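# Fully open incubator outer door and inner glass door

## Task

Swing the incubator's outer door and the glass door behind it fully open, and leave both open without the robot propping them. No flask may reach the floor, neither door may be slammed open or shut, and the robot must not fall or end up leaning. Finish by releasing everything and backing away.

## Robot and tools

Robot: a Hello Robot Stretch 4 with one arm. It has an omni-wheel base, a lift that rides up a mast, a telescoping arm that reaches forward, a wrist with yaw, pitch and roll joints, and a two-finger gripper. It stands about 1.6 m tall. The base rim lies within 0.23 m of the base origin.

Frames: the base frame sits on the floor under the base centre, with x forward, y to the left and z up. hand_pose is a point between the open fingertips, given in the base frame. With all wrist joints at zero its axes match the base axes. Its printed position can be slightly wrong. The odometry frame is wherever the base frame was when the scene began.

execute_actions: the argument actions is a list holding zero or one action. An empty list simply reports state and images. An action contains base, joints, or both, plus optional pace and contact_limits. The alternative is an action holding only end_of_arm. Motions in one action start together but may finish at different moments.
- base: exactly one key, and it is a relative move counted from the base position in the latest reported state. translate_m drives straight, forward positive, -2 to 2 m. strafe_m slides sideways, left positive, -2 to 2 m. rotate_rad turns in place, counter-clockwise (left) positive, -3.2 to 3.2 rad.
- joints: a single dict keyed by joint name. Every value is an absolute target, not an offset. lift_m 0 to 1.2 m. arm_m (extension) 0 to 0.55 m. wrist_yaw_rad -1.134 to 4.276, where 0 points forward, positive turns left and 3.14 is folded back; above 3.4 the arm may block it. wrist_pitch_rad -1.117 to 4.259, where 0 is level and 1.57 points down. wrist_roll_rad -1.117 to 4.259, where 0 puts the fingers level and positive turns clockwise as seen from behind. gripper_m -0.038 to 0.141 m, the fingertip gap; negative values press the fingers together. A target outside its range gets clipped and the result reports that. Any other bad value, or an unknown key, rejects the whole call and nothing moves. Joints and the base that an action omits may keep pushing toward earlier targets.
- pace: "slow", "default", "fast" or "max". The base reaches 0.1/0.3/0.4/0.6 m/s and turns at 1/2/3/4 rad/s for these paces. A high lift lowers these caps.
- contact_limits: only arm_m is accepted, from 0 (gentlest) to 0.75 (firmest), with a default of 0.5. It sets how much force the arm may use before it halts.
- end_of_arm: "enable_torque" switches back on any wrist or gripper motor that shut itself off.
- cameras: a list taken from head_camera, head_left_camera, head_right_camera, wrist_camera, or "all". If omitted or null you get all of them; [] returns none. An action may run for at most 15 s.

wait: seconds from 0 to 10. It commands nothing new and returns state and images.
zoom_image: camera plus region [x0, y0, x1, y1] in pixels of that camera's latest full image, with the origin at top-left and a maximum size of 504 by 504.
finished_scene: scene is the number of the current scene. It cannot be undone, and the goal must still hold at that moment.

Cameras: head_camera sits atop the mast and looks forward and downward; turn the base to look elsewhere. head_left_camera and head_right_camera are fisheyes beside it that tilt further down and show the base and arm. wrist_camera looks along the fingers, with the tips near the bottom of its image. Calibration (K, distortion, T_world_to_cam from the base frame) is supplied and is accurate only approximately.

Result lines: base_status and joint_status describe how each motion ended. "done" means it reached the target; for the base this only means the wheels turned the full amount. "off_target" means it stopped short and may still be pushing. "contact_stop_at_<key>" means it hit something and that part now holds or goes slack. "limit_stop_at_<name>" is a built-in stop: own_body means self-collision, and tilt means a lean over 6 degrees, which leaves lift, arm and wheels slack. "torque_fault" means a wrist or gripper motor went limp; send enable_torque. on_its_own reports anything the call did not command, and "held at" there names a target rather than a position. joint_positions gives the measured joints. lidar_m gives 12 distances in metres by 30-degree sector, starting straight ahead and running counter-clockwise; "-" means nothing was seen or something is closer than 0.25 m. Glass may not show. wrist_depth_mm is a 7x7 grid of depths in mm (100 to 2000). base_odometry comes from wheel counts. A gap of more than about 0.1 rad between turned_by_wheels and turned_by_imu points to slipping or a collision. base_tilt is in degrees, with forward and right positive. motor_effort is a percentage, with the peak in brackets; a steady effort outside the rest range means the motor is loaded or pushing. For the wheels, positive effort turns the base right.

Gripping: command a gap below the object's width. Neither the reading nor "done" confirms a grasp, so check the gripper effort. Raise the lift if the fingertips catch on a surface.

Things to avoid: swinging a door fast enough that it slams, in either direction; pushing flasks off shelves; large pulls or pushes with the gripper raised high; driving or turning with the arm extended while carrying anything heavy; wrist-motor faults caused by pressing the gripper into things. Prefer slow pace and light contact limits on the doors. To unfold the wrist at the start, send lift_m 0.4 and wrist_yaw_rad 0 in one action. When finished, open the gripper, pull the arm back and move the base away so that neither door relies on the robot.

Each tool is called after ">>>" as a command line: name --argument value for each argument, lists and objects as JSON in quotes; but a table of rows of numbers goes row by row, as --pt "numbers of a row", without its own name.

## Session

>>> execute_actions --actions '[]'

Scene clock: 0.00 s.
base_odometry: x=+0.000 y=+0.000 heading=+0.000 (m, m, rad; odometry frame)
turned_by_wheels: +0.000 (rad since the last result)
turned_by_imu: +0.000 (rad since the last result)
base_tilt: forward=-0.4 right=-0.3 (deg)
lidar_m: 1.37 1.36 1.70 2.18 2.20 2.58 1.65 1.66 2.77 1.73 1.74 1.61
base_status: not commanded
joint_positions: lift_m=+0.170 arm_m=-0.003 wrist_yaw_rad=+3.059 wrist_pitch_rad=+0.005 wrist_roll_rad=-0.013 gripper_m=+0.057
joint_status: not commanded
motor_effort: lift_m=+19 arm_m=-1 wrist_yaw_rad=+0 wrist_pitch_rad=-7 wrist_roll_rad=+2 gripper_m=-3 wheel_0=+0 wheel_1=+0 wheel_2=+0 (%)
hand_pose: x=-0.1119 y=+0.1110 z=+0.3468 quat_wxyz=(+0.041, -0.003, -0.007, +0.999) (m; base frame)
wrist_depth_mm: 140 194 - - - - - / 108 143 - - - - - / 111 143 - - - - - / 128 150 - - - - - / 1576 1756 - - - - - / 1464 1499 208 1499 222 1576 1576 / 946 842 946 163 904 976 976
pictures: head_camera, head_left_camera, head_right_camera, wrist_camera
camera_calibration (this result's frames):
wrist_camera: T_world_to_cam=[[0.126676, 0.991277, 0.0363617, -0.116341], [-0.00971651, 0.0378952, -0.999234, 0.397762], [-0.991897, 0.126225, 0.0144322, 0.0993029], [0, 0, 0, 1]] pos_world=[0.117101, 0.0877185, 0.400255]
Images, in order (width x height): head_camera 420x560, head_left_camera 420x672, head_right_camera 420x672, wrist_camera 616x392.

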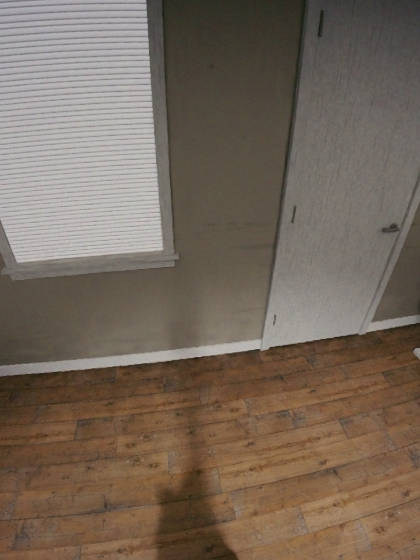

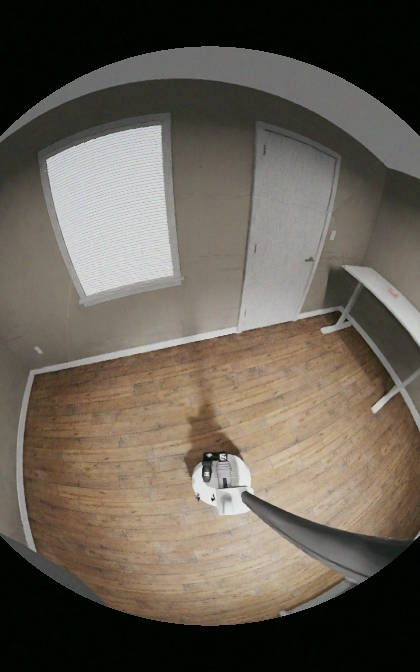

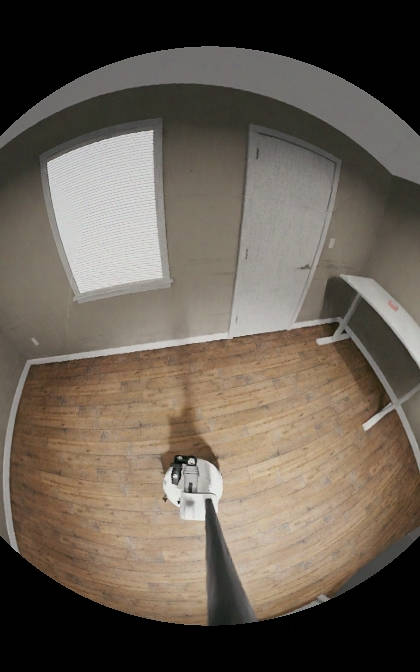

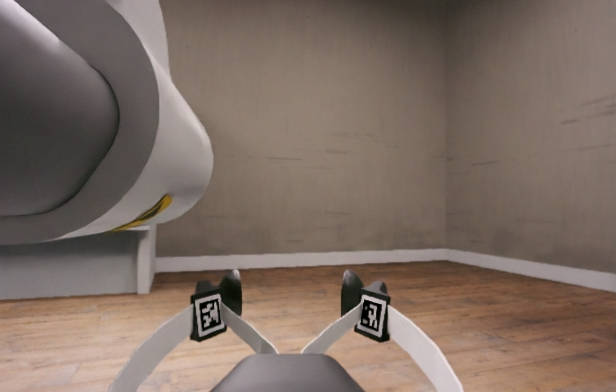

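>>> execute_actions --actions '[{"base": {"rotate_rad": -2.88}, "joints": {"lift_m": 0.55, "wrist_yaw_rad": 0, "gripper_m": 0.09}, "pace": "fast"}]'

Scene clock: 2.67 s.
base_odometry: x=+0.000 y=+0.000 heading=-2.880 (m, m, rad; odometry frame)
turned_by_wheels: -2.880 (rad since the last result)
turned_by_imu: -2.915 (rad since the last result)
base_tilt: forward=-0.2 right=-0.3 (deg)
lidar_m: 1.65 1.69 2.63 1.73 1.84 1.45 1.39 1.45 2.09 2.18 2.29 2.39
base_status: done
joint_positions: lift_m=+0.550 arm_m=-0.003 wrist_yaw_rad=+0.000 wrist_pitch_rad=+0.005 wrist_roll_rad=-0.013 gripper_m=+0.090
joint_status: all done
motor_effort: lift_m=+22(23) arm_m=-1(0) wrist_yaw_rad=-1(10) wrist_pitch_rad=-8(7) wrist_roll_rad=+0(2) gripper_m=-2(1) wheel_0=+0(7) wheel_1=+0(13) wheel_2=-1(8) (%)
hand_pose: x=+0.4569 y=-0.0873 z=+0.7266 quat_wxyz=(+1.000, -0.007, +0.002, +0.000) (m; base frame)
wrist_depth_mm: - - - - - - - / - - - - - - - / - 1464 1464 - - - - / - 1464 1464 - - - - / - 1464 1464 - - - - / - 1430 218 - 216 - - / 1756 1576 1537 157 1808 1921 1921
pictures: head_camera, head_left_camera, head_right_camera, wrist_camera
camera_calibration (this result's frames):
wrist_camera: T_world_to_cam=[[-0.0436827, -0.998384, 0.0363621, -0.101469], [0.0128551, -0.0369556, -0.999234, 0.773415], [0.998963, -0.0431818, 0.0144487, -0.241368], [0, 0, 0, 1]] pos_world=[0.226743, -0.0831456, 0.78]
Images, in order (width x height): head_camera 420x560, head_left_camera 420x672, head_right_camera 420x672, wrist_camera 616x392.

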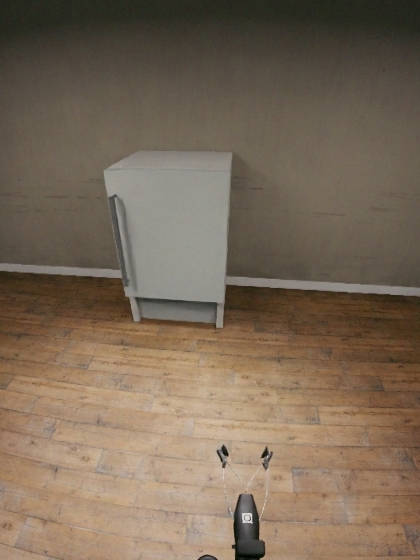

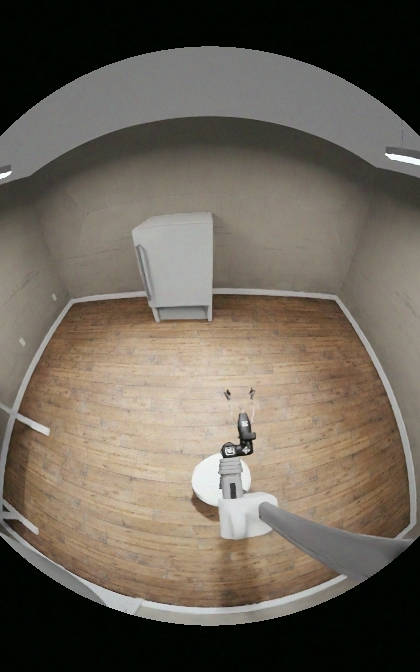

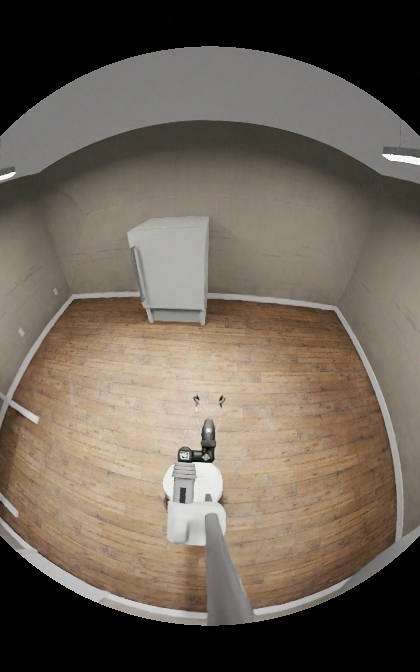

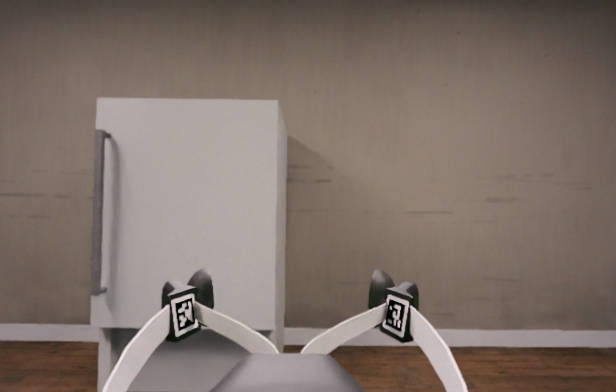

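>>> execute_actions --actions '[{"base": {"strafe_m": 0.74}, "pace": "max"}]' --cameras '[]'

>>> execute_actions --actions '[{"base": {"translate_m": 0.68}, "joints": {"arm_m": 0.3}, "pace": "max"}]' --cameras '["head_camera", "wrist_camera"]'

Scene clock: 5.87 s.
base_odometry: x=+0.191 y=-0.715 heading=-2.880 (m, m, rad; odometry frame)
turned_by_wheels: +0.000 (rad since the last result)
turned_by_imu: -0.003 (rad since the last result)
base_tilt: forward=-0.3 right=-0.4 (deg)
lidar_m: 1.60 2.47 0.99 0.98 1.05 1.42 1.32 1.46 2.02 2.93 3.06 1.73
base_status: done
joint_positions: lift_m=+0.550 arm_m=-0.003 wrist_yaw_rad=+0.000 wrist_pitch_rad=+0.005 wrist_roll_rad=-0.013 gripper_m=+0.090
joint_status: not commanded
motor_effort: lift_m=+19(22) arm_m=+0(1) wrist_yaw_rad=+1(1) wrist_pitch_rad=-8(7) wrist_roll_rad=+1(1) gripper_m=-3(1) wheel_0=+2(12) wheel_1=+0(15) wheel_2=+0(1) (%)
hand_pose: x=+0.4569 y=-0.0874 z=+0.7267 quat_wxyz=(+1.000, -0.007, +0.002, +0.000) (m; base frame)
wrist_depth_mm: - - - - - - - / - - - - - - - / - - - 1537 1499 - - / - - - 1499 1464 - - / - - - 1499 1464 - - / - - 218 1464 215 - - / 1808 1708 1863 158 1618 1863 1863
pictures: none
No camera images: the call's "cameras" was empty. Leave "cameras" out to get every camera's image.

Scene clock: 8.80 s.
base_odometry: x=-0.465 y=-0.891 heading=-2.880 (m, m, rad; odometry frame)
turned_by_wheels: +0.000 (rad since the last result)
turned_by_imu: -0.002 (rad since the last result)
base_tilt: forward=-0.1 right=-0.4 (deg)
lidar_m: 0.94 1.73 1.85 1.32 1.04 1.45 2.03 2.19 3.01 2.94 2.30 1.02
base_status: done
joint_positions: lift_m=+0.550 arm_m=+0.299 wrist_yaw_rad=+0.000 wrist_pitch_rad=+0.005 wrist_roll_rad=-0.013 gripper_m=+0.090
joint_status: all done
motor_effort: lift_m=+20(20) arm_m=+6(6) wrist_yaw_rad=-1(1) wrist_pitch_rad=-8(8) wrist_roll_rad=+1(3) gripper_m=-4(2) wheel_0=+0(10) wheel_1=-1(8) wheel_2=+1(13) (%)
hand_pose: x=+0.7584 y=-0.0874 z=+0.7268 quat_wxyz=(+1.000, -0.007, +0.002, +0.000) (m; base frame)
wrist_depth_mm: 1182 1182 1182 488 492 492 492 / 1182 1182 1182 488 484 488 488 / 1138 1182 1160 484 488 488 488 / 1138 1160 1160 480 484 488 484 / 1138 1160 1182 480 480 484 484 / 1160 1138 217 480 215 477 480 / 1160 1118 1138 157 477 480 480
pictures: head_camera, wrist_camera
camera_calibration (this result's frames):
wrist_camera: T_world_to_cam=[[-0.0439502, -0.998372, 0.036362, -0.0881797], [0.0128491, -0.036959, -0.999234, 0.769739], [0.998951, -0.0434494, 0.0144526, -0.542562], [0, 0, 0, 1]] pos_world=[0.528227, -0.0831613, 0.780197]
Images, in order (width x height): head_camera 420x560, wrist_camera 616x392.

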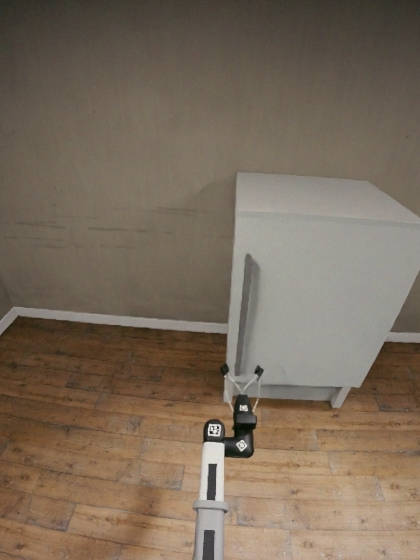

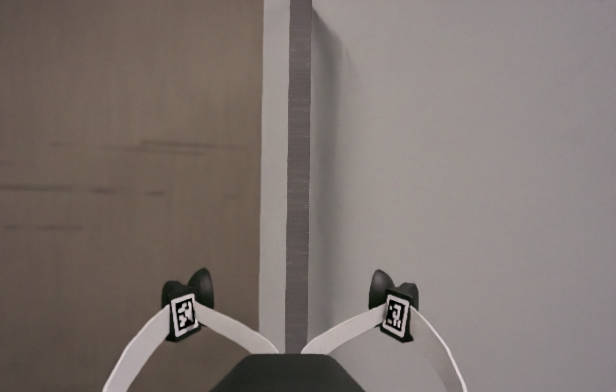

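>>> execute_actions --actions '[{"base": {"strafe_m": -0.008}, "joints": {"arm_m": 0.507}, "contact_limits": {"arm_m": 0.2}, "pace": "fast"}]' --cameras '["wrist_camera"]'

>>> execute_actions --actions '[{"joints": {"gripper_m": -0.038}}]' --cameras '["wrist_camera"]'

Scene clock: 10.47 s.
base_odometry: x=-0.467 y=-0.883 heading=-2.880 (m, m, rad; odometry frame)
turned_by_wheels: +0.000 (rad since the last result)
turned_by_imu: +0.000 (rad since the last result)
base_tilt: forward=-0.3 right=-0.4 (deg)
lidar_m: 0.92 1.74 1.87 1.34 1.06 1.45 2.03 2.18 3.03 2.92 2.33 1.03
base_status: done
joint_positions: lift_m=+0.550 arm_m=+0.506 wrist_yaw_rad=+0.000 wrist_pitch_rad=+0.005 wrist_roll_rad=-0.013 gripper_m=+0.090
joint_status: all done
motor_effort: lift_m=+19(20) arm_m=+6(10) wrist_yaw_rad=-1(0) wrist_pitch_rad=-7(7) wrist_roll_rad=+1(2) gripper_m=-2(2) wheel_0=+0(10) wheel_1=+1(8) wheel_2=+0(1) (%)
contact_limits: arm_m 0.2
hand_pose: x=+0.9653 y=-0.0874 z=+0.7268 quat_wxyz=(+1.000, -0.007, +0.002, +0.000) (m; base frame)
wrist_depth_mm: 960 960 976 206 276 278 278 / 960 976 946 205 276 277 278 / 946 960 960 204 274 277 274 / 946 946 960 203 273 276 274 / 946 946 946 202 273 272 274 / 931 931 218 202 215 272 272 / 931 946 931 157 270 271 272
pictures: wrist_camera
camera_calibration (this result's frames):
wrist_camera: T_world_to_cam=[[-0.0439224, -0.998373, 0.0363616, -0.0791025], [0.0128609, -0.0369587, -0.999234, 0.767071], [0.998952, -0.0434211, 0.0144632, -0.749308], [0, 0, 0, 1]] pos_world=[0.735183, -0.0831596, 0.780198]
Images, in order (width x height): wrist_camera 616x392.

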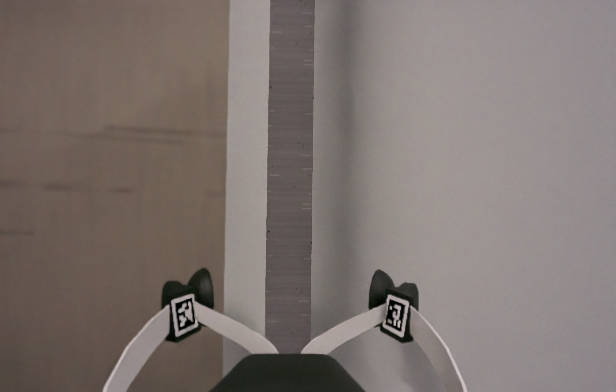

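Scene clock: 12.43 s.
base_odometry: x=-0.468 y=-0.883 heading=-2.879 (m, m, rad; odometry frame)
turned_by_wheels: +0.000 (rad since the last result)
turned_by_imu: +0.000 (rad since the last result)
base_tilt: forward=-0.2 right=-0.3 (deg)
lidar_m: 0.92 1.75 1.86 1.35 1.04 1.48 2.03 2.15 3.02 2.91 2.29 1.01
base_status: not commanded
joint_positions: lift_m=+0.550 arm_m=+0.508 wrist_yaw_rad=+0.009 wrist_pitch_rad=+0.005 wrist_roll_rad=-0.013 gripper_m=-0.037
joint_status: all done
on_its_own: wrist_yaw_rad is at rest, and its effort (-27) is outside its rest range (-13 to +13)
motor_effort: lift_m=+20(20) arm_m=-4(6) wrist_yaw_rad=-27(26) wrist_pitch_rad=-9(9) wrist_roll_rad=+1(2) gripper_m=-34(32) wheel_0=-3(3) wheel_1=-1(1) wheel_2=+10(10) (%)
hand_pose: x=+0.9678 y=-0.0847 z=+0.7266 quat_wxyz=(+1.000, -0.007, +0.003, +0.005) (m; base frame)
wrist_depth_mm: 960 960 960 272 272 272 272 / 960 976 960 271 271 271 271 / 946 960 960 270 270 270 270 / 946 946 946 268 270 268 268 / 946 960 946 267 268 266 267 / 946 946 200 197 266 266 266 / 946 154 931 196 265 265 266
pictures: wrist_camera
camera_calibration (this result's frames):
wrist_camera: T_world_to_cam=[[-0.0348349, -0.998731, 0.0363835, -0.0852098], [0.012693, -0.0368448, -0.99924, 0.767168], [0.999312, -0.0343466, 0.0139604, -0.750889], [0, 0, 0, 1]] pos_world=[0.737666, -0.082626, 0.780168]
Images, in order (width x height): wrist_camera 616x392.

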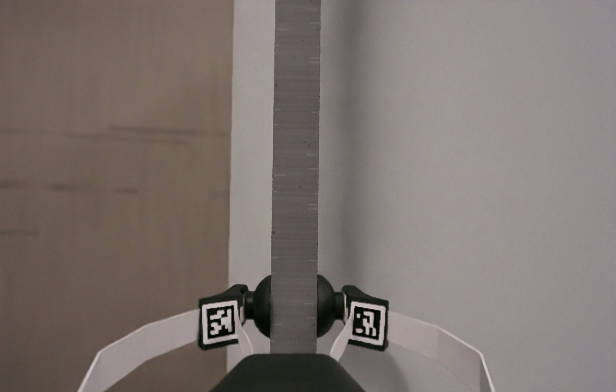

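>>> execute_actions --actions '[{"joints": {"arm_m": 0.43}, "pace": "slow"}]' --cameras '["wrist_camera"]'

Scene clock: 14.80 s.
base_odometry: x=-0.467 y=-0.883 heading=-2.881 (m, m, rad; odometry frame)
turned_by_wheels: -0.001 (rad since the last result)
turned_by_imu: -0.002 (rad since the last result)
base_tilt: forward=-0.3 right=-0.4 (deg)
lidar_m: 0.82 1.75 1.87 1.33 1.04 1.47 2.04 2.15 3.05 2.91 2.28 0.97
base_status: not commanded
joint_positions: lift_m=+0.550 arm_m=+0.431 wrist_yaw_rad=-0.006 wrist_pitch_rad=+0.005 wrist_roll_rad=-0.013 gripper_m=-0.037
joint_status: all done
on_its_own: wrist_yaw_rad is at rest, and its effort (+18) is outside its rest range (-13 to +13)
motor_effort: lift_m=+19(19) arm_m=-7(18) wrist_yaw_rad=+18(31) wrist_pitch_rad=-8(9) wrist_roll_rad=+2(1) gripper_m=-27(34) wheel_0=-7(7) wheel_1=-2(2) wheel_2=-3(11) (%)
hand_pose: x=+0.8901 y=-0.0892 z=+0.7268 quat_wxyz=(+1.000, -0.007, +0.002, -0.003) (m; base frame)
wrist_depth_mm: 1042 1042 1025 213 278 289 300 / 1025 1025 1042 205 277 287 297 / 1025 1025 1042 198 276 286 297 / 1025 1025 1025 195 274 285 296 / 1025 1008 258 193 273 285 294 / 1025 1008 193 192 187 285 293 / 1025 160 256 190 270 278 293
pictures: wrist_camera
camera_calibration (this result's frames):
wrist_camera: T_world_to_cam=[[-0.0504209, -0.998066, 0.0363588, -0.0784672], [0.0126675, -0.0370413, -0.999233, 0.768148], [0.998648, -0.0499217, 0.0145107, -0.674565], [0, 0, 0, 1]] pos_world=[0.659966, -0.0835377, 0.7802]
Images, in order (width x height): wrist_camera 616x392.

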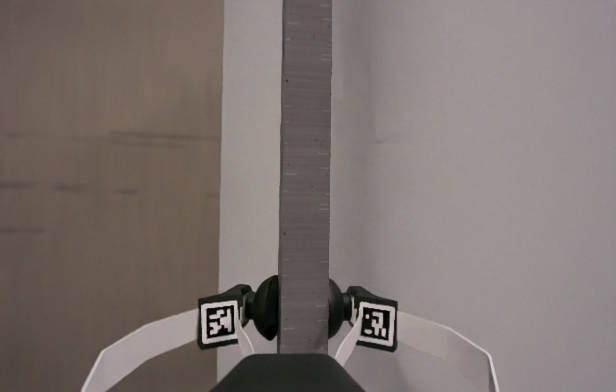

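>>> execute_actions --actions '[{"base": {"strafe_m": -0.05}, "joints": {"arm_m": 0.322}}]' --cameras '["wrist_camera"]'

Scene clock: 17.03 s.
base_odometry: x=-0.480 y=-0.835 heading=-2.880 (m, m, rad; odometry frame)
turned_by_wheels: +0.001 (rad since the last result)
turned_by_imu: +0.001 (rad since the last result)
base_tilt: forward=-0.3 right=-0.3 (deg)
lidar_m: 0.75 1.73 1.90 1.33 1.10 1.58 2.04 2.14 2.94 2.88 2.31 0.87
base_status: done
joint_positions: lift_m=+0.550 arm_m=+0.323 wrist_yaw_rad=+0.002 wrist_pitch_rad=+0.005 wrist_roll_rad=-0.013 gripper_m=-0.037
joint_status: all done
motor_effort: lift_m=+20(20) arm_m=-6(5) wrist_yaw_rad=-6(22) wrist_pitch_rad=-8(8) wrist_roll_rad=+0(1) gripper_m=-23(26) wheel_0=+3(7) wheel_1=+2(10) wheel_2=+3(2) (%)
hand_pose: x=+0.7826 y=-0.0867 z=+0.7267 quat_wxyz=(+1.000, -0.007, +0.002, +0.001) (m; base frame)
wrist_depth_mm: 1160 1138 255 196 291 317 345 / 1138 1160 255 196 290 317 343 / 1160 1138 254 195 290 317 342 / 1160 1138 253 196 289 315 342 / 1118 1138 249 193 287 314 340 / 1138 1138 191 190 281 312 338 / 1138 1118 242 187 283 312 336
pictures: wrist_camera
camera_calibration (this result's frames):
wrist_camera: T_world_to_cam=[[-0.0417317, -0.998467, 0.0363699, -0.0882249], [0.0127607, -0.0369312, -0.999236, 0.769475], [0.999047, -0.0412357, 0.0142823, -0.566493], [0, 0, 0, 1]] pos_world=[0.552453, -0.0830317, 0.780187]
Images, in order (width x height): wrist_camera 616x392.

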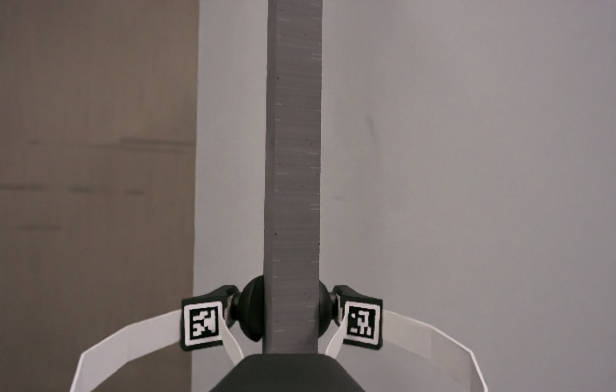

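Works well at default pace. Continue.

>>> execute_actions --actions '[{"base": {"strafe_m": -0.056}, "joints": {"arm_m": 0.216}}]' --cameras '[]'

>>> execute_actions --actions '[{"base": {"strafe_m": -0.093}, "joints": {"arm_m": 0.105}}]' --cameras '["wrist_camera", "head_camera"]'

Scene clock: 18.47 s.
base_odometry: x=-0.495 y=-0.781 heading=-2.880 (m, m, rad; odometry frame)
turned_by_wheels: +0.000 (rad since the last result)
turned_by_imu: +0.001 (rad since the last result)
base_tilt: forward=-0.3 right=-0.4 (deg)
lidar_m: 0.60 1.75 1.97 1.33 1.16 1.62 2.03 2.15 2.92 2.82 2.28 0.79
base_status: done
joint_positions: lift_m=+0.550 arm_m=+0.217 wrist_yaw_rad=+0.000 wrist_pitch_rad=+0.006 wrist_roll_rad=-0.013 gripper_m=-0.037
joint_status: all done
motor_effort: lift_m=+19(20) arm_m=-6(6) wrist_yaw_rad=-2(29) wrist_pitch_rad=-10(10) wrist_roll_rad=+3(1) gripper_m=-22(24) wheel_0=+1(11) wheel_1=+2(7) wheel_2=+1(4) (%)
hand_pose: x=+0.6764 y=-0.0873 z=+0.7265 quat_wxyz=(+1.000, -0.007, +0.003, +0.000) (m; base frame)
wrist_depth_mm: 1255 1281 238 192 310 368 439 / 1255 1255 237 192 310 364 439 / 1255 1255 237 191 309 364 439 / 1255 1255 236 191 307 362 433 / 1229 1229 236 190 307 362 430 / 1205 1229 193 190 287 359 430 / 1255 248 227 183 298 359 427
pictures: none
No camera images: the call's "cameras" was empty. Leave "cameras" out to get every camera's image.

Scene clock: 19.90 s.
base_odometry: x=-0.519 y=-0.691 heading=-2.880 (m, m, rad; odometry frame)
turned_by_wheels: +0.000 (rad since the last result)
turned_by_imu: -0.001 (rad since the last result)
base_tilt: forward=-0.2 right=-0.4 (deg)
lidar_m: 0.48 1.72 2.04 1.32 1.23 1.78 2.03 2.16 2.83 2.73 2.29 0.68
base_status: done
joint_positions: lift_m=+0.550 arm_m=+0.106 wrist_yaw_rad=-0.003 wrist_pitch_rad=+0.007 wrist_roll_rad=-0.013 gripper_m=-0.037
joint_status: all done
motor_effort: lift_m=+20(20) arm_m=-7(9) wrist_yaw_rad=+8(13) wrist_pitch_rad=-14(13) wrist_roll_rad=+2(1) gripper_m=-22(25) wheel_0=-4(9) wheel_1=-1(8) wheel_2=-1(3) (%)
hand_pose: x=+0.5654 y=-0.0882 z=+0.7261 quat_wxyz=(+1.000, -0.007, +0.003, -0.001) (m; base frame)
wrist_depth_mm: 1336 1336 228 187 351 488 1366 / 1366 1366 226 186 351 488 1397 / 1336 249 227 187 349 488 1366 / 1336 245 226 185 351 488 1366 / 1336 242 227 186 347 484 1366 / 1336 239 191 185 187 480 1366 / 1336 203 214 179 336 455 1366
pictures: head_camera, wrist_camera
camera_calibration (this result's frames):
wrist_camera: T_world_to_cam=[[-0.0467471, -0.998241, 0.0364552, -0.0959444], [0.0106176, -0.0369896, -0.999259, 0.772852], [0.99885, -0.0463254, 0.012328, -0.348429], [0, 0, 0, 1]] pos_world=[0.335338, -0.0833293, 0.780073]
Images, in order (width x height): head_camera 420x560, wrist_camera 616x392.

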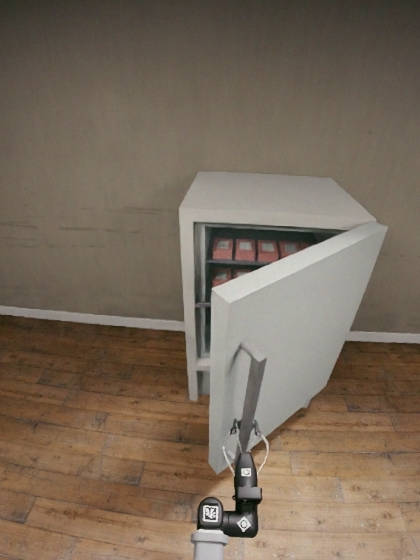

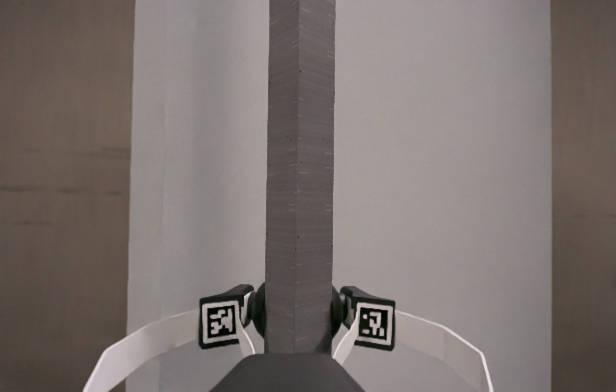

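>>> execute_actions --actions '[{"base": {"strafe_m": -0.115}, "joints": {"arm_m": 0.018}}]' --cameras '["wrist_camera"]'

Scene clock: 21.67 s.
base_odometry: x=-0.549 y=-0.580 heading=-2.880 (m, m, rad; odometry frame)
turned_by_wheels: +0.000 (rad since the last result)
turned_by_imu: -0.004 (rad since the last result)
base_tilt: forward=-0.3 right=-0.4 (deg)
lidar_m: 0.42 1.74 2.17 1.35 1.37 1.92 2.06 2.17 2.70 2.61 2.29 0.67
base_status: done
joint_positions: lift_m=+0.550 arm_m=+0.019 wrist_yaw_rad=-0.001 wrist_pitch_rad=+0.007 wrist_roll_rad=-0.013 gripper_m=-0.037
joint_status: all done
motor_effort: lift_m=+19(20) arm_m=-6(19) wrist_yaw_rad=+2(36) wrist_pitch_rad=-13(19) wrist_roll_rad=+1(1) gripper_m=-19(35) wheel_0=-2(18) wheel_1=+2(13) wheel_2=+1(4) (%)
hand_pose: x=+0.4783 y=-0.0877 z=+0.7262 quat_wxyz=(+1.000, -0.007, +0.003, -0.001) (m; base frame)
wrist_depth_mm: 1430 202 229 191 455 1464 1499 / 1430 200 229 190 452 1464 1430 / 1430 200 229 189 455 1464 1464 / 1397 200 229 188 455 1430 1464 / 1430 201 230 187 452 1430 1430 / 1430 200 191 186 373 1430 1430 / 1430 157 210 176 421 1464 1464
pictures: wrist_camera
camera_calibration (this result's frames):
wrist_camera: T_world_to_cam=[[-0.045079, -0.998318, 0.0364513, -0.100334], [0.0107897, -0.0369728, -0.999258, 0.773744], [0.998925, -0.0446522, 0.0124382, -0.261431], [0, 0, 0, 1]] pos_world=[0.248279, -0.0832316, 0.780079]
Images, in order (width x height): wrist_camera 616x392.

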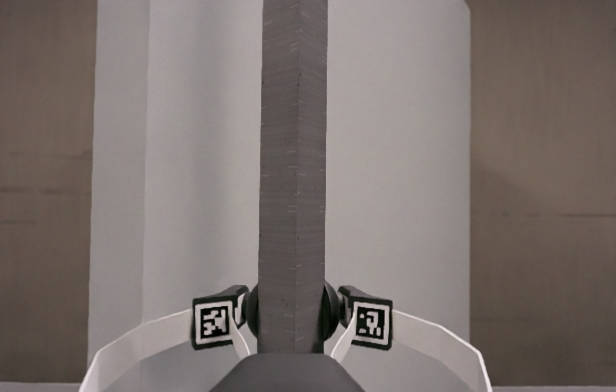

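>>> execute_actions --actions '[{"base": {"strafe_m": 0.012}, "joints": {"gripper_m": 0.075}}]' --cameras '["wrist_camera"]'

Scene clock: 23.80 s.
base_odometry: x=-0.546 y=-0.591 heading=-2.880 (m, m, rad; odometry frame)
turned_by_wheels: +0.000 (rad since the last result)
turned_by_imu: +0.000 (rad since the last result)
base_tilt: forward=-0.3 right=-0.4 (deg)
lidar_m: 0.44 1.73 2.15 1.36 1.35 1.90 2.05 2.17 2.71 2.64 2.30 0.67
base_status: done
joint_positions: lift_m=+0.550 arm_m=+0.019 wrist_yaw_rad=+0.000 wrist_pitch_rad=+0.005 wrist_roll_rad=-0.013 gripper_m=+0.075
joint_status: all done
motor_effort: lift_m=+20(19) arm_m=-5(6) wrist_yaw_rad=+0(13) wrist_pitch_rad=-8(15) wrist_roll_rad=+2(2) gripper_m=-3(30) wheel_0=+0(10) wheel_1=+0(5) wheel_2=+1(0) (%)
hand_pose: x=+0.4782 y=-0.0875 z=+0.7267 quat_wxyz=(+1.000, -0.007, +0.003, +0.000) (m; base frame)
wrist_depth_mm: 1430 228 246 338 480 1499 1464 / 1430 225 246 340 484 1464 1464 / 1430 224 244 338 480 1464 1464 / 1430 224 238 336 477 1464 1464 / 1430 224 237 338 477 1430 1430 / 1430 217 196 336 216 1430 1464 / 1397 217 241 158 436 1430 1430
pictures: wrist_camera
camera_calibration (this result's frames):
wrist_camera: T_world_to_cam=[[-0.0444365, -0.99835, 0.0363765, -0.100412], [0.0124997, -0.0369653, -0.999238, 0.773408], [0.998934, -0.043948, 0.0141217, -0.262437], [0, 0, 0, 1]] pos_world=[0.248028, -0.0831904, 0.780178]
Images, in order (width x height): wrist_camera 616x392.

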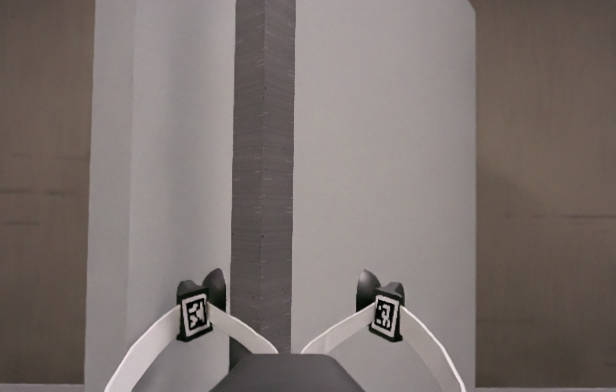

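>>> execute_actions --actions '[{"base": {"translate_m": -0.1}, "joints": {"arm_m": 0.0}, "pace": "fast"}]' --cameras '[]'

>>> execute_actions --actions '[{"base": {"strafe_m": 0.43}, "joints": {"wrist_yaw_rad": -1.0, "wrist_roll_rad": 1.571, "gripper_m": 0.0}, "pace": "max"}]' --cameras '["head_camera", "head_right_camera"]'

Scene clock: 26.27 s.
base_odometry: x=-0.449 y=-0.565 heading=-2.880 (m, m, rad; odometry frame)
turned_by_wheels: +0.000 (rad since the last result)
turned_by_imu: +0.000 (rad since the last result)
base_tilt: forward=-0.2 right=-0.3 (deg)
lidar_m: 0.54 1.82 2.16 1.31 1.34 1.93 1.94 2.06 2.73 2.62 2.40 0.83
base_status: done
joint_positions: lift_m=+0.550 arm_m=+0.001 wrist_yaw_rad=+0.000 wrist_pitch_rad=+0.005 wrist_roll_rad=-0.013 gripper_m=+0.075
joint_status: all done
motor_effort: lift_m=+20(20) arm_m=-6(5) wrist_yaw_rad=-1(0) wrist_pitch_rad=-8(8) wrist_roll_rad=+2(2) gripper_m=-1(3) wheel_0=+2(5) wheel_1=+2(6) wheel_2=-1(10) (%)
hand_pose: x=+0.4604 y=-0.0874 z=+0.7267 quat_wxyz=(+1.000, -0.007, +0.003, +0.000) (m; base frame)
wrist_depth_mm: 1618 1576 349 466 654 1576 1618 / 1576 1576 347 466 661 1576 1576 / 1537 1576 349 466 661 1618 1576 / 1576 1576 345 462 661 1576 1576 / 1499 1537 345 462 647 1576 1576 / 1576 1537 212 459 215 1537 1576 / 1576 357 334 158 597 1537 1576
pictures: none
No camera images: the call's "cameras" was empty. Leave "cameras" out to get every camera's image.

Scene clock: 28.53 s.
base_odometry: x=-0.338 y=-0.981 heading=-2.880 (m, m, rad; odometry frame)
turned_by_wheels: +0.000 (rad since the last result)
turned_by_imu: -0.002 (rad since the last result)
base_tilt: forward=-0.3 right=-0.3 (deg)
lidar_m: 1.17 1.84 1.72 0.96 0.89 1.32 1.93 2.05 2.88 3.06 2.46 0.70
base_status: done
joint_positions: lift_m=+0.550 arm_m=+0.001 wrist_yaw_rad=-1.000 wrist_pitch_rad=+0.005 wrist_roll_rad=+1.571 gripper_m=+0.000
joint_status: all done
motor_effort: lift_m=+20(19) arm_m=-6(6) wrist_yaw_rad=-1(7) wrist_pitch_rad=-8(8) wrist_roll_rad=+3(7) gripper_m=-5(5) wheel_0=+0(10) wheel_1=-2(10) wheel_2=-2(1) (%)
hand_pose: x=+0.2543 y=-0.2900 z=+0.7267 quat_wxyz=(+0.620, +0.621, -0.337, -0.341) (m; base frame)
wrist_depth_mm: - - - - - 1397 976 / - - - - - 1430 991 / - - - - - 1397 976 / - - - - - 1430 991 / - - - - - 1430 991 / - - 209 204 - 1397 991 / 634 549 544 182 340 603 917
pictures: head_camera, head_right_camera
Images, in order (width x height): head_camera 420x560, head_right_camera 420x672.

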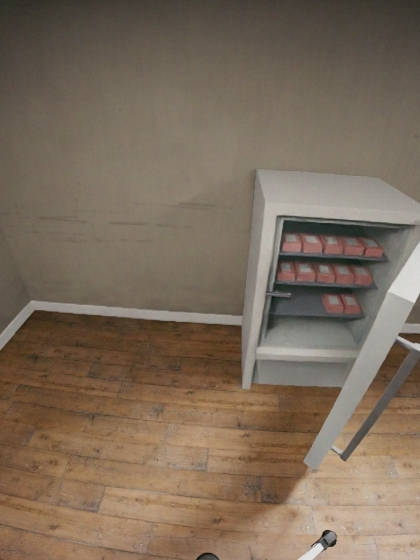

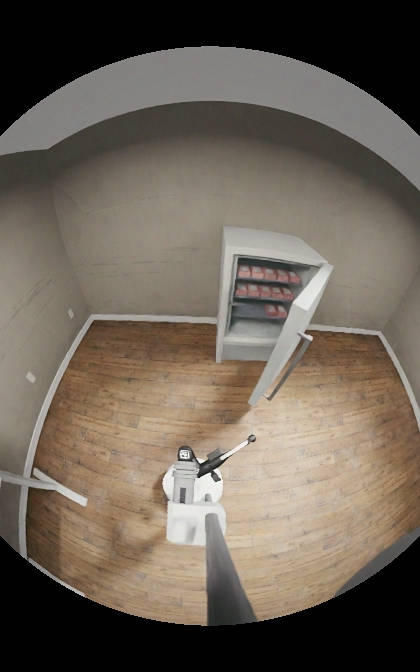

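>>> execute_actions --actions '[{"joints": {"arm_m": 0.46}, "contact_limits": {"arm_m": 0.15}, "pace": "fast"}]' --cameras '[]'

>>> execute_actions --actions '[{"base": {"strafe_m": -0.14}}]' --cameras '["head_camera"]'

Scene clock: 30.73 s.
base_odometry: x=-0.338 y=-0.981 heading=-2.880 (m, m, rad; odometry frame)
turned_by_wheels: +0.000 (rad since the last result)
turned_by_imu: +0.000 (rad since the last result)
base_tilt: forward=-0.3 right=-0.4 (deg)
lidar_m: 1.15 1.86 1.73 0.95 0.91 1.30 1.94 2.09 2.90 3.04 2.48 0.67
base_status: not commanded
joint_positions: lift_m=+0.550 arm_m=+0.459 wrist_yaw_rad=-1.000 wrist_pitch_rad=+0.005 wrist_roll_rad=+1.571 gripper_m=+0.000
joint_status: all done
motor_effort: lift_m=+20(20) arm_m=+6(7) wrist_yaw_rad=+0(0) wrist_pitch_rad=-8(8) wrist_roll_rad=+3(4) gripper_m=-5(5) wheel_0=+0(0) wheel_1=-2(2) wheel_2=-1(1) (%)
contact_limits: arm_m 0.15
hand_pose: x=+0.7122 y=-0.2900 z=+0.7267 quat_wxyz=(+0.620, +0.621, -0.337, -0.340) (m; base frame)
wrist_depth_mm: 259 263 265 268 272 277 278 / 251 254 257 259 262 263 266 / 324 325 325 327 330 330 330 / 473 477 484 480 484 488 492 / 1808 904 917 917 917 946 960 / 1537 891 209 204 946 866 891 / 723 759 788 182 480 741 759
pictures: none
No camera images: the call's "cameras" was empty. Leave "cameras" out to get every camera's image.

Scene clock: 32.40 s.
base_odometry: x=-0.374 y=-0.846 heading=-2.880 (m, m, rad; odometry frame)
turned_by_wheels: +0.000 (rad since the last result)
turned_by_imu: +0.000 (rad since the last result)
base_tilt: forward=-0.2 right=-0.3 (deg)
lidar_m: 1.15 1.83 1.86 1.04 1.01 1.53 1.95 2.04 2.88 2.91 2.45 0.62
base_status: done
joint_positions: lift_m=+0.550 arm_m=+0.459 wrist_yaw_rad=-1.000 wrist_pitch_rad=+0.005 wrist_roll_rad=+1.571 gripper_m=+0.000
joint_status: not commanded
motor_effort: lift_m=+20(19) arm_m=+6(6) wrist_yaw_rad=-2(1) wrist_pitch_rad=-7(8) wrist_roll_rad=+1(3) gripper_m=-8(8) wheel_0=-2(13) wheel_1=+0(7) wheel_2=-1(0) (%)
hand_pose: x=+0.7122 y=-0.2900 z=+0.7267 quat_wxyz=(+0.620, +0.621, -0.337, -0.340) (m; base frame)
wrist_depth_mm: 197 198 200 202 204 209 209 / 139 141 143 144 146 147 149 / 132 134 135 137 138 140 141 / 139 140 141 141 143 143 144 / 260 262 265 267 271 273 278 / 1464 809 210 203 809 820 854 / 723 759 798 181 477 741 768
pictures: head_camera
Images, in order (width x height): head_camera 420x560.

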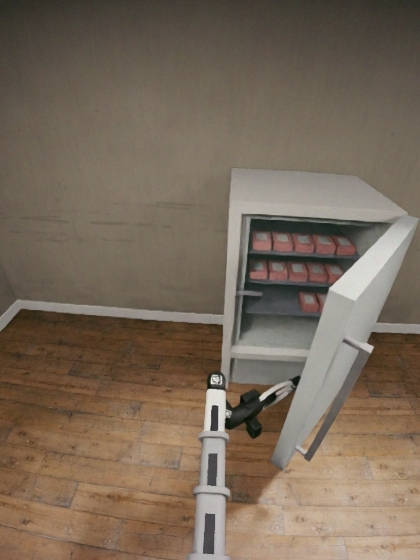

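>>> execute_actions --actions '[{"base": {"strafe_m": -0.45}, "joints": {"wrist_yaw_rad": -1.08}, "pace": "slow"}]' --cameras '["head_camera", "head_right_camera"]'

Scene clock: 38.47 s.
base_odometry: x=-0.490 y=-0.411 heading=-2.880 (m, m, rad; odometry frame)
turned_by_wheels: +0.000 (rad since the last result)
turned_by_imu: +0.002 (rad since the last result)
base_tilt: forward=-0.2 right=-0.4 (deg)
lidar_m: 1.04 1.21 2.33 1.47 1.51 2.02 1.96 2.08 2.56 2.47 0.64 0.51
base_status: done
joint_positions: lift_m=+0.550 arm_m=+0.459 wrist_yaw_rad=-1.080 wrist_pitch_rad=+0.005 wrist_roll_rad=+1.571 gripper_m=+0.000
joint_status: all done
motor_effort: lift_m=+19(20) arm_m=+5(6) wrist_yaw_rad=+1(15) wrist_pitch_rad=-8(8) wrist_roll_rad=+2(2) gripper_m=-6(7) wheel_0=+1(3) wheel_1=-1(4) wheel_2=+1(1) (%)
hand_pose: x=+0.6887 y=-0.2957 z=+0.7267 quat_wxyz=(+0.606, +0.607, -0.362, -0.365) (m; base frame)
wrist_depth_mm: 186 188 190 191 192 193 195 / 195 197 198 200 202 204 205 / 205 206 207 211 211 214 215 / 215 217 220 222 223 225 227 / 227 229 230 233 236 238 240 / 240 244 209 203 247 253 256 / 255 252 258 182 213 268 273
pictures: head_camera, head_right_camera
Images, in order (width x height): head_camera 420x560, head_right_camera 420x672.

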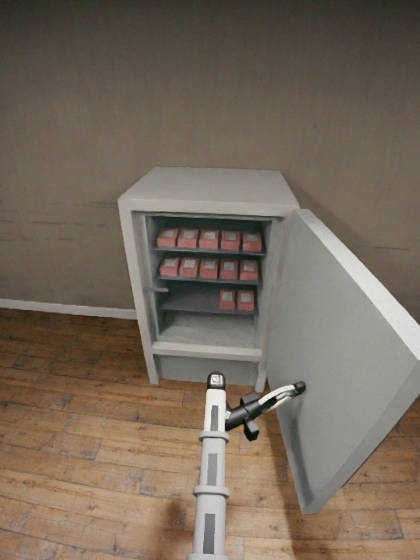

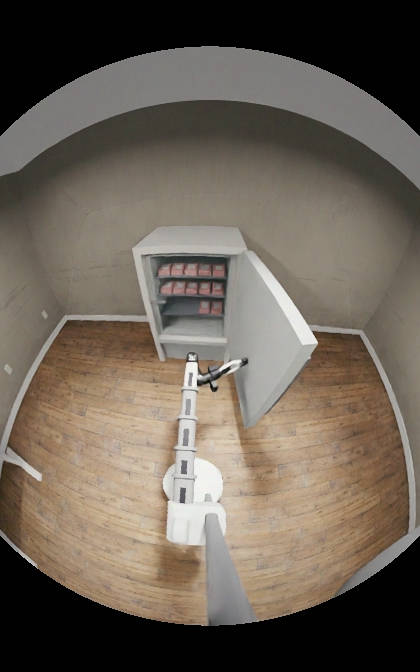

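>>> execute_actions --actions '[{"base": {"strafe_m": -0.08}, "pace": "slow"}]' --cameras '[]'

Scene clock: 40.73 s.
base_odometry: x=-0.511 y=-0.334 heading=-2.880 (m, m, rad; odometry frame)
turned_by_wheels: +0.000 (rad since the last result)
turned_by_imu: +0.001 (rad since the last result)
base_tilt: forward=-0.3 right=-0.3 (deg)
lidar_m: 0.95 1.19 2.43 1.56 1.60 2.03 1.97 2.07 2.49 2.39 0.64 0.59
base_status: done
joint_positions: lift_m=+0.550 arm_m=+0.459 wrist_yaw_rad=-1.080 wrist_pitch_rad=+0.005 wrist_roll_rad=+1.571 gripper_m=+0.000
joint_status: not commanded
motor_effort: lift_m=+19(20) arm_m=+5(5) wrist_yaw_rad=-1(7) wrist_pitch_rad=-7(7) wrist_roll_rad=+2(2) gripper_m=-7(6) wheel_0=+2(9) wheel_1=+1(5) wheel_2=+1(4) (%)
hand_pose: x=+0.6890 y=-0.2956 z=+0.7267 quat_wxyz=(+0.606, +0.607, -0.362, -0.365) (m; base frame)
wrist_depth_mm: 222 224 227 229 230 232 234 / 226 229 231 233 235 236 239 / 231 233 236 237 239 242 244 / 236 236 240 242 246 248 250 / 240 242 245 249 250 252 255 / 246 249 209 204 254 258 260 / 251 251 255 182 212 264 267
pictures: none
No camera images: the call's "cameras" was empty. Leave "cameras" out to get every camera's image.

>>> execute_actions --actions '[{"base": {"strafe_m": -0.02}, "pace": "slow"}]' --cameras '[]'

Scene clock: 42.10 s.
base_odometry: x=-0.516 y=-0.315 heading=-2.878 (m, m, rad; odometry frame)
turned_by_wheels: +0.002 (rad since the last result)
turned_by_imu: +0.002 (rad since the last result)
base_tilt: forward=-0.3 right=-0.4 (deg)
lidar_m: 0.89 1.20 2.43 1.59 1.62 2.00 1.97 2.07 2.46 2.36 2.40 0.55
base_status: done
joint_positions: lift_m=+0.550 arm_m=+0.459 wrist_yaw_rad=-1.082 wrist_pitch_rad=+0.005 wrist_roll_rad=+1.571 gripper_m=+0.000
joint_status: not commanded
motor_effort: lift_m=+20(19) arm_m=+5(5) wrist_yaw_rad=+4(5) wrist_pitch_rad=-7(7) wrist_roll_rad=+2(3) gripper_m=-4(6) wheel_0=+13(15) wheel_1=+4(2) wheel_2=+4(4) (%)
hand_pose: x=+0.6884 y=-0.2957 z=+0.7268 quat_wxyz=(+0.605, +0.607, -0.363, -0.365) (m; base frame)
wrist_depth_mm: 208 210 212 213 216 217 220 / 213 214 216 218 221 222 224 / 216 219 221 223 225 227 229 / 221 224 226 227 229 232 235 / 225 228 230 232 235 236 239 / 231 233 193 204 239 243 245 / 236 236 238 182 244 248 250
pictures: none
No camera images: the call's "cameras" was empty. Leave "cameras" out to get every camera's image.

>>> execute_actions --actions '[{"base": {"strafe_m": 0.5}, "joints": {"arm_m": 0.36, "gripper_m": 0.08}, "pace": "max"}]' --cameras '[]'

>>> execute_actions --actions '[{"base": {"translate_m": 0.2}, "joints": {"wrist_yaw_rad": 0.0}, "pace": "fast"}]' --cameras '["head_camera", "wrist_camera"]'

Scene clock: 44.97 s.
base_odometry: x=-0.386 y=-0.797 heading=-2.878 (m, m, rad; odometry frame)
turned_by_wheels: +0.000 (rad since the last result)
turned_by_imu: -0.002 (rad since the last result)
base_tilt: forward=-0.3 right=-0.2 (deg)
lidar_m: 1.15 1.84 1.92 1.09 1.08 1.58 1.95 2.07 2.89 2.88 0.97 1.09
base_status: done
joint_positions: lift_m=+0.550 arm_m=+0.361 wrist_yaw_rad=-1.080 wrist_pitch_rad=+0.005 wrist_roll_rad=+1.571 gripper_m=+0.080
joint_status: all done
motor_effort: lift_m=+20(19) arm_m=-6(7) wrist_yaw_rad=+1(6) wrist_pitch_rad=-7(8) wrist_roll_rad=+2(2) gripper_m=-3(3) wheel_0=+1(12) wheel_1=-1(11) wheel_2=-1(6) (%)
hand_pose: x=+0.5908 y=-0.2956 z=+0.7268 quat_wxyz=(+0.606, +0.607, -0.362, -0.365) (m; base frame)
wrist_depth_mm: - 691 691 699 715 723 991 / 691 699 707 707 723 723 976 / - 723 715 723 732 741 991 / - 732 732 750 750 768 976 / - 741 750 759 778 788 991 / 1756 759 213 768 220 788 976 / 1499 768 778 157 788 809 891
pictures: none
No camera images: the call's "cameras" was empty. Leave "cameras" out to get every camera's image.

Scene clock: 46.73 s.
base_odometry: x=-0.579 y=-0.849 heading=-2.878 (m, m, rad; odometry frame)
turned_by_wheels: +0.000 (rad since the last result)
turned_by_imu: -0.001 (rad since the last result)
base_tilt: forward=-0.2 right=-0.3 (deg)
lidar_m: 0.94 1.63 1.91 1.72 1.13 1.56 2.14 2.30 2.96 0.89 0.88 0.98
base_status: done
joint_positions: lift_m=+0.550 arm_m=+0.361 wrist_yaw_rad=+0.000 wrist_pitch_rad=+0.005 wrist_roll_rad=+1.571 gripper_m=+0.080
joint_status: all done
motor_effort: lift_m=+20(20) arm_m=-5(6) wrist_yaw_rad=+0(8) wrist_pitch_rad=-7(7) wrist_roll_rad=+1(3) gripper_m=-4(4) wheel_0=+0(2) wheel_1=+1(11) wheel_2=+1(11) (%)
hand_pose: x=+0.8203 y=-0.0875 z=+0.7268 quat_wxyz=(+0.707, +0.707, +0.002, -0.002) (m; base frame)
wrist_depth_mm: 569 521 699 891 554 640 455 / 569 521 707 878 661 640 455 / 580 517 707 878 676 640 459 / 574 521 707 878 676 647 459 / 517 512 512 627 512 564 442 / 413 418 213 424 220 436 433 / 368 368 373 157 382 387 389
pictures: head_camera, wrist_camera
camera_calibration (this result's frames):
wrist_camera: T_world_to_cam=[[-0.0490736, -0.0227068, -0.998537, 0.75613], [0.0177934, 0.999563, -0.0236046, 0.146514], [0.998637, -0.0189257, -0.0486481, -0.556202], [0, 0, 0, 1]] pos_world=[0.589943, -0.139807, 0.731424]
Images, in order (width x height): head_camera 420x560, wrist_camera 616x392.

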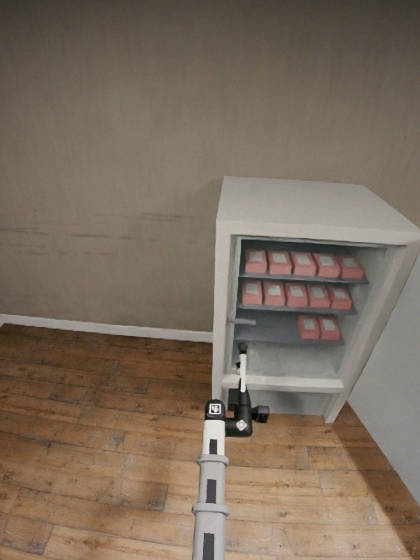

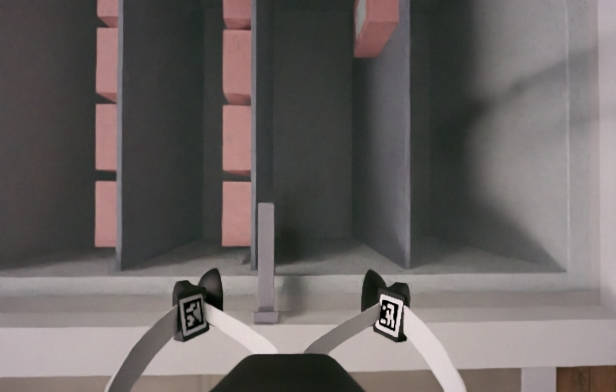

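>>> execute_actions --actions '[{"joints": {"arm_m": 0.519, "lift_m": 0.576}, "contact_limits": {"arm_m": 0.15}}]' --cameras '["wrist_camera"]'

Scene clock: 48.57 s.
base_odometry: x=-0.579 y=-0.849 heading=-2.878 (m, m, rad; odometry frame)
turned_by_wheels: +0.000 (rad since the last result)
turned_by_imu: +0.000 (rad since the last result)
base_tilt: forward=-0.2 right=-0.2 (deg)
lidar_m: 0.94 1.62 1.92 1.71 1.13 1.57 2.16 2.29 2.95 0.87 0.90 0.98
base_status: not commanded
joint_positions: lift_m=+0.576 arm_m=+0.518 wrist_yaw_rad=+0.000 wrist_pitch_rad=+0.005 wrist_roll_rad=+1.571 gripper_m=+0.080
joint_status: all done
motor_effort: lift_m=+22(23) arm_m=+6(4) wrist_yaw_rad=+0(0) wrist_pitch_rad=-7(7) wrist_roll_rad=+1(3) gripper_m=-3(3) wheel_0=-1(1) wheel_1=+0(0) wheel_2=+0(1) (%)
contact_limits: arm_m 0.15
hand_pose: x=+0.9773 y=-0.0874 z=+0.7526 quat_wxyz=(+0.707, +0.707, +0.002, -0.002) (m; base frame)
wrist_depth_mm: 320 418 357 723 597 370 492 / 319 421 327 723 597 373 496 / 320 421 615 715 597 373 492 / 319 418 329 715 603 373 496 / 319 407 410 410 480 373 473 / 279 281 213 271 220 281 281 / 260 256 265 157 257 274 273
pictures: wrist_camera
camera_calibration (this result's frames):
wrist_camera: T_world_to_cam=[[-0.0490489, -0.0227214, -0.998538, 0.789553], [0.0174917, 0.999568, -0.023604, 0.144537], [0.998643, -0.0186238, -0.0486303, -0.711716], [0, 0, 0, 1]] pos_world=[0.746949, -0.13979, 0.7572]
Images, in order (width x height): wrist_camera 616x392.

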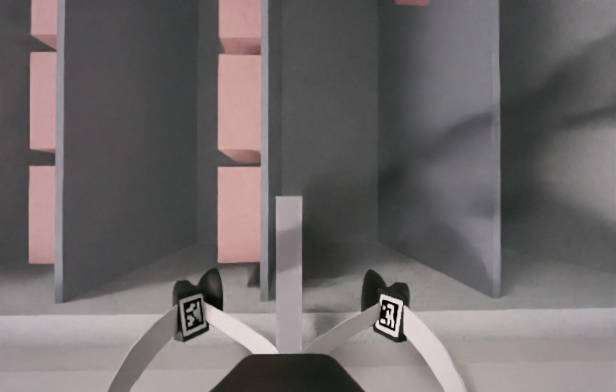

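>>> execute_actions --actions '[{"joints": {"gripper_m": -0.018}}]' --cameras '[]'

>>> execute_actions --actions '[{"joints": {"wrist_roll_rad": 1.25}}]' --cameras '["wrist_camera"]'

Scene clock: 50.50 s.
base_odometry: x=-0.579 y=-0.849 heading=-2.878 (m, m, rad; odometry frame)
turned_by_wheels: +0.000 (rad since the last result)
turned_by_imu: +0.000 (rad since the last result)
base_tilt: forward=-0.4 right=-0.3 (deg)
lidar_m: 0.94 1.66 1.92 1.72 1.13 1.57 2.12 2.27 2.97 0.91 0.89 0.98
base_status: not commanded
joint_positions: lift_m=+0.576 arm_m=+0.519 wrist_yaw_rad=+0.002 wrist_pitch_rad=+0.003 wrist_roll_rad=+1.571 gripper_m=-0.017
joint_status: all done
motor_effort: lift_m=+22(22) arm_m=+2(6) wrist_yaw_rad=-6(8) wrist_pitch_rad=-3(7) wrist_roll_rad=+2(2) gripper_m=-24(21) wheel_0=-1(1) wheel_1=+0(0) wheel_2=+1(1) (%)
hand_pose: x=+0.9782 y=-0.0867 z=+0.7530 quat_wxyz=(+0.707, +0.707, +0.002, +0.000) (m; base frame)
wrist_depth_mm: 330 415 603 715 609 377 496 / 322 415 609 715 609 375 496 / 320 415 603 723 609 377 500 / 317 415 325 715 603 375 496 / 317 402 404 407 488 373 473 / 279 279 190 209 282 279 279 / 259 241 255 225 241 272 273
pictures: none
No camera images: the call's "cameras" was empty. Leave "cameras" out to get every camera's image.

Scene clock: 51.23 s.
base_odometry: x=-0.579 y=-0.849 heading=-2.878 (m, m, rad; odometry frame)
turned_by_wheels: +0.000 (rad since the last result)
turned_by_imu: +0.000 (rad since the last result)
base_tilt: forward=-0.4 right=-0.3 (deg)
lidar_m: 0.95 1.60 1.91 1.70 1.14 1.57 2.15 2.26 2.97 0.90 0.87 0.95
base_status: not commanded
joint_positions: lift_m=+0.576 arm_m=+0.519 wrist_yaw_rad=+0.001 wrist_pitch_rad=+0.003 wrist_roll_rad=+1.252 gripper_m=-0.017
joint_status: all done
motor_effort: lift_m=+22(22) arm_m=+2(2) wrist_yaw_rad=-3(7) wrist_pitch_rad=-3(3) wrist_roll_rad=-5(10) gripper_m=-20(24) wheel_0=-1(1) wheel_1=+0(0) wheel_2=+1(1) (%)
hand_pose: x=+0.9780 y=-0.0872 z=+0.7530 quat_wxyz=(+0.810, +0.586, +0.002, -0.001) (m; base frame)
wrist_depth_mm: 430 324 480 347 723 445 347 / 455 329 564 329 723 480 355 / 452 347 634 413 732 427 521 / 327 387 627 715 732 387 525 / 263 293 357 459 597 357 508 / 243 265 189 206 407 357 488 / 213 214 229 226 271 303 402
pictures: wrist_camera
camera_calibration (this result's frames):
wrist_camera: T_world_to_cam=[[-0.0472139, -0.334335, -0.941271, 0.717928], [0.0157541, 0.941955, -0.335369, 0.375743], [0.998761, -0.0306629, -0.0392062, -0.720663], [0, 0, 0, 1]] pos_world=[0.747746, -0.136002, 0.773522]
Images, in order (width x height): wrist_camera 616x392.

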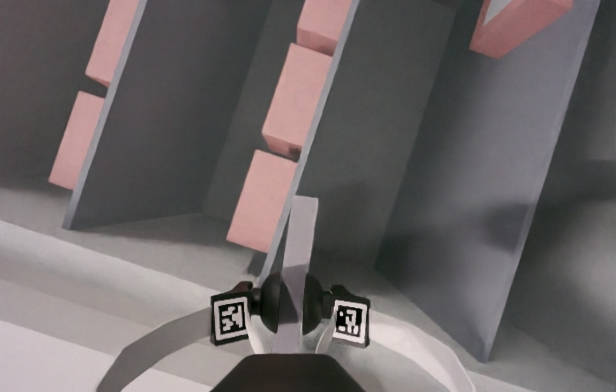

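>>> execute_actions --actions '[{"joints": {"wrist_roll_rad": 0.0}}]' --cameras '["wrist_camera"]'

Scene clock: 52.80 s.
base_odometry: x=-0.579 y=-0.849 heading=-2.878 (m, m, rad; odometry frame)
turned_by_wheels: +0.000 (rad since the last result)
turned_by_imu: +0.000 (rad since the last result)
base_tilt: forward=-0.2 right=-0.4 (deg)
lidar_m: 0.95 1.64 1.91 1.72 1.14 1.55 2.15 2.29 2.96 0.90 0.89 0.99
base_status: not commanded
joint_positions: lift_m=+0.576 arm_m=+0.519 wrist_yaw_rad=-0.002 wrist_pitch_rad=+0.006 wrist_roll_rad=+0.002 gripper_m=-0.017
joint_status: all done
motor_effort: lift_m=+22(22) arm_m=+2(2) wrist_yaw_rad=+5(4) wrist_pitch_rad=-12(12) wrist_roll_rad=-4(7) gripper_m=-19(21) wheel_0=-1(1) wheel_1=+0(0) wheel_2=+0(1) (%)
hand_pose: x=+0.9778 y=-0.0879 z=+0.7521 quat_wxyz=(+1.000, +0.001, +0.003, -0.001) (m; base frame)
wrist_depth_mm: 831 222 273 334 334 334 334 / 842 220 272 384 384 384 384 / 831 220 271 615 723 723 640 / 831 219 268 342 340 332 332 / 820 218 268 330 723 715 661 / 820 217 189 209 715 723 699 / 820 216 238 226 466 517 480
pictures: wrist_camera
camera_calibration (this result's frames):
wrist_camera: T_world_to_cam=[[-0.045785, -0.99873, 0.0210254, -0.0666763], [0.0111775, -0.0215583, -0.999705, 0.79555], [0.998889, -0.0455365, 0.0121503, -0.760556], [0, 0, 0, 1]] pos_world=[0.747765, -0.0840739, 0.805959]
Images, in order (width x height): wrist_camera 616x392.

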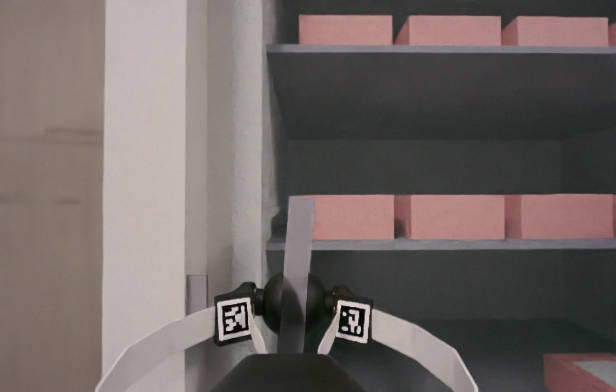

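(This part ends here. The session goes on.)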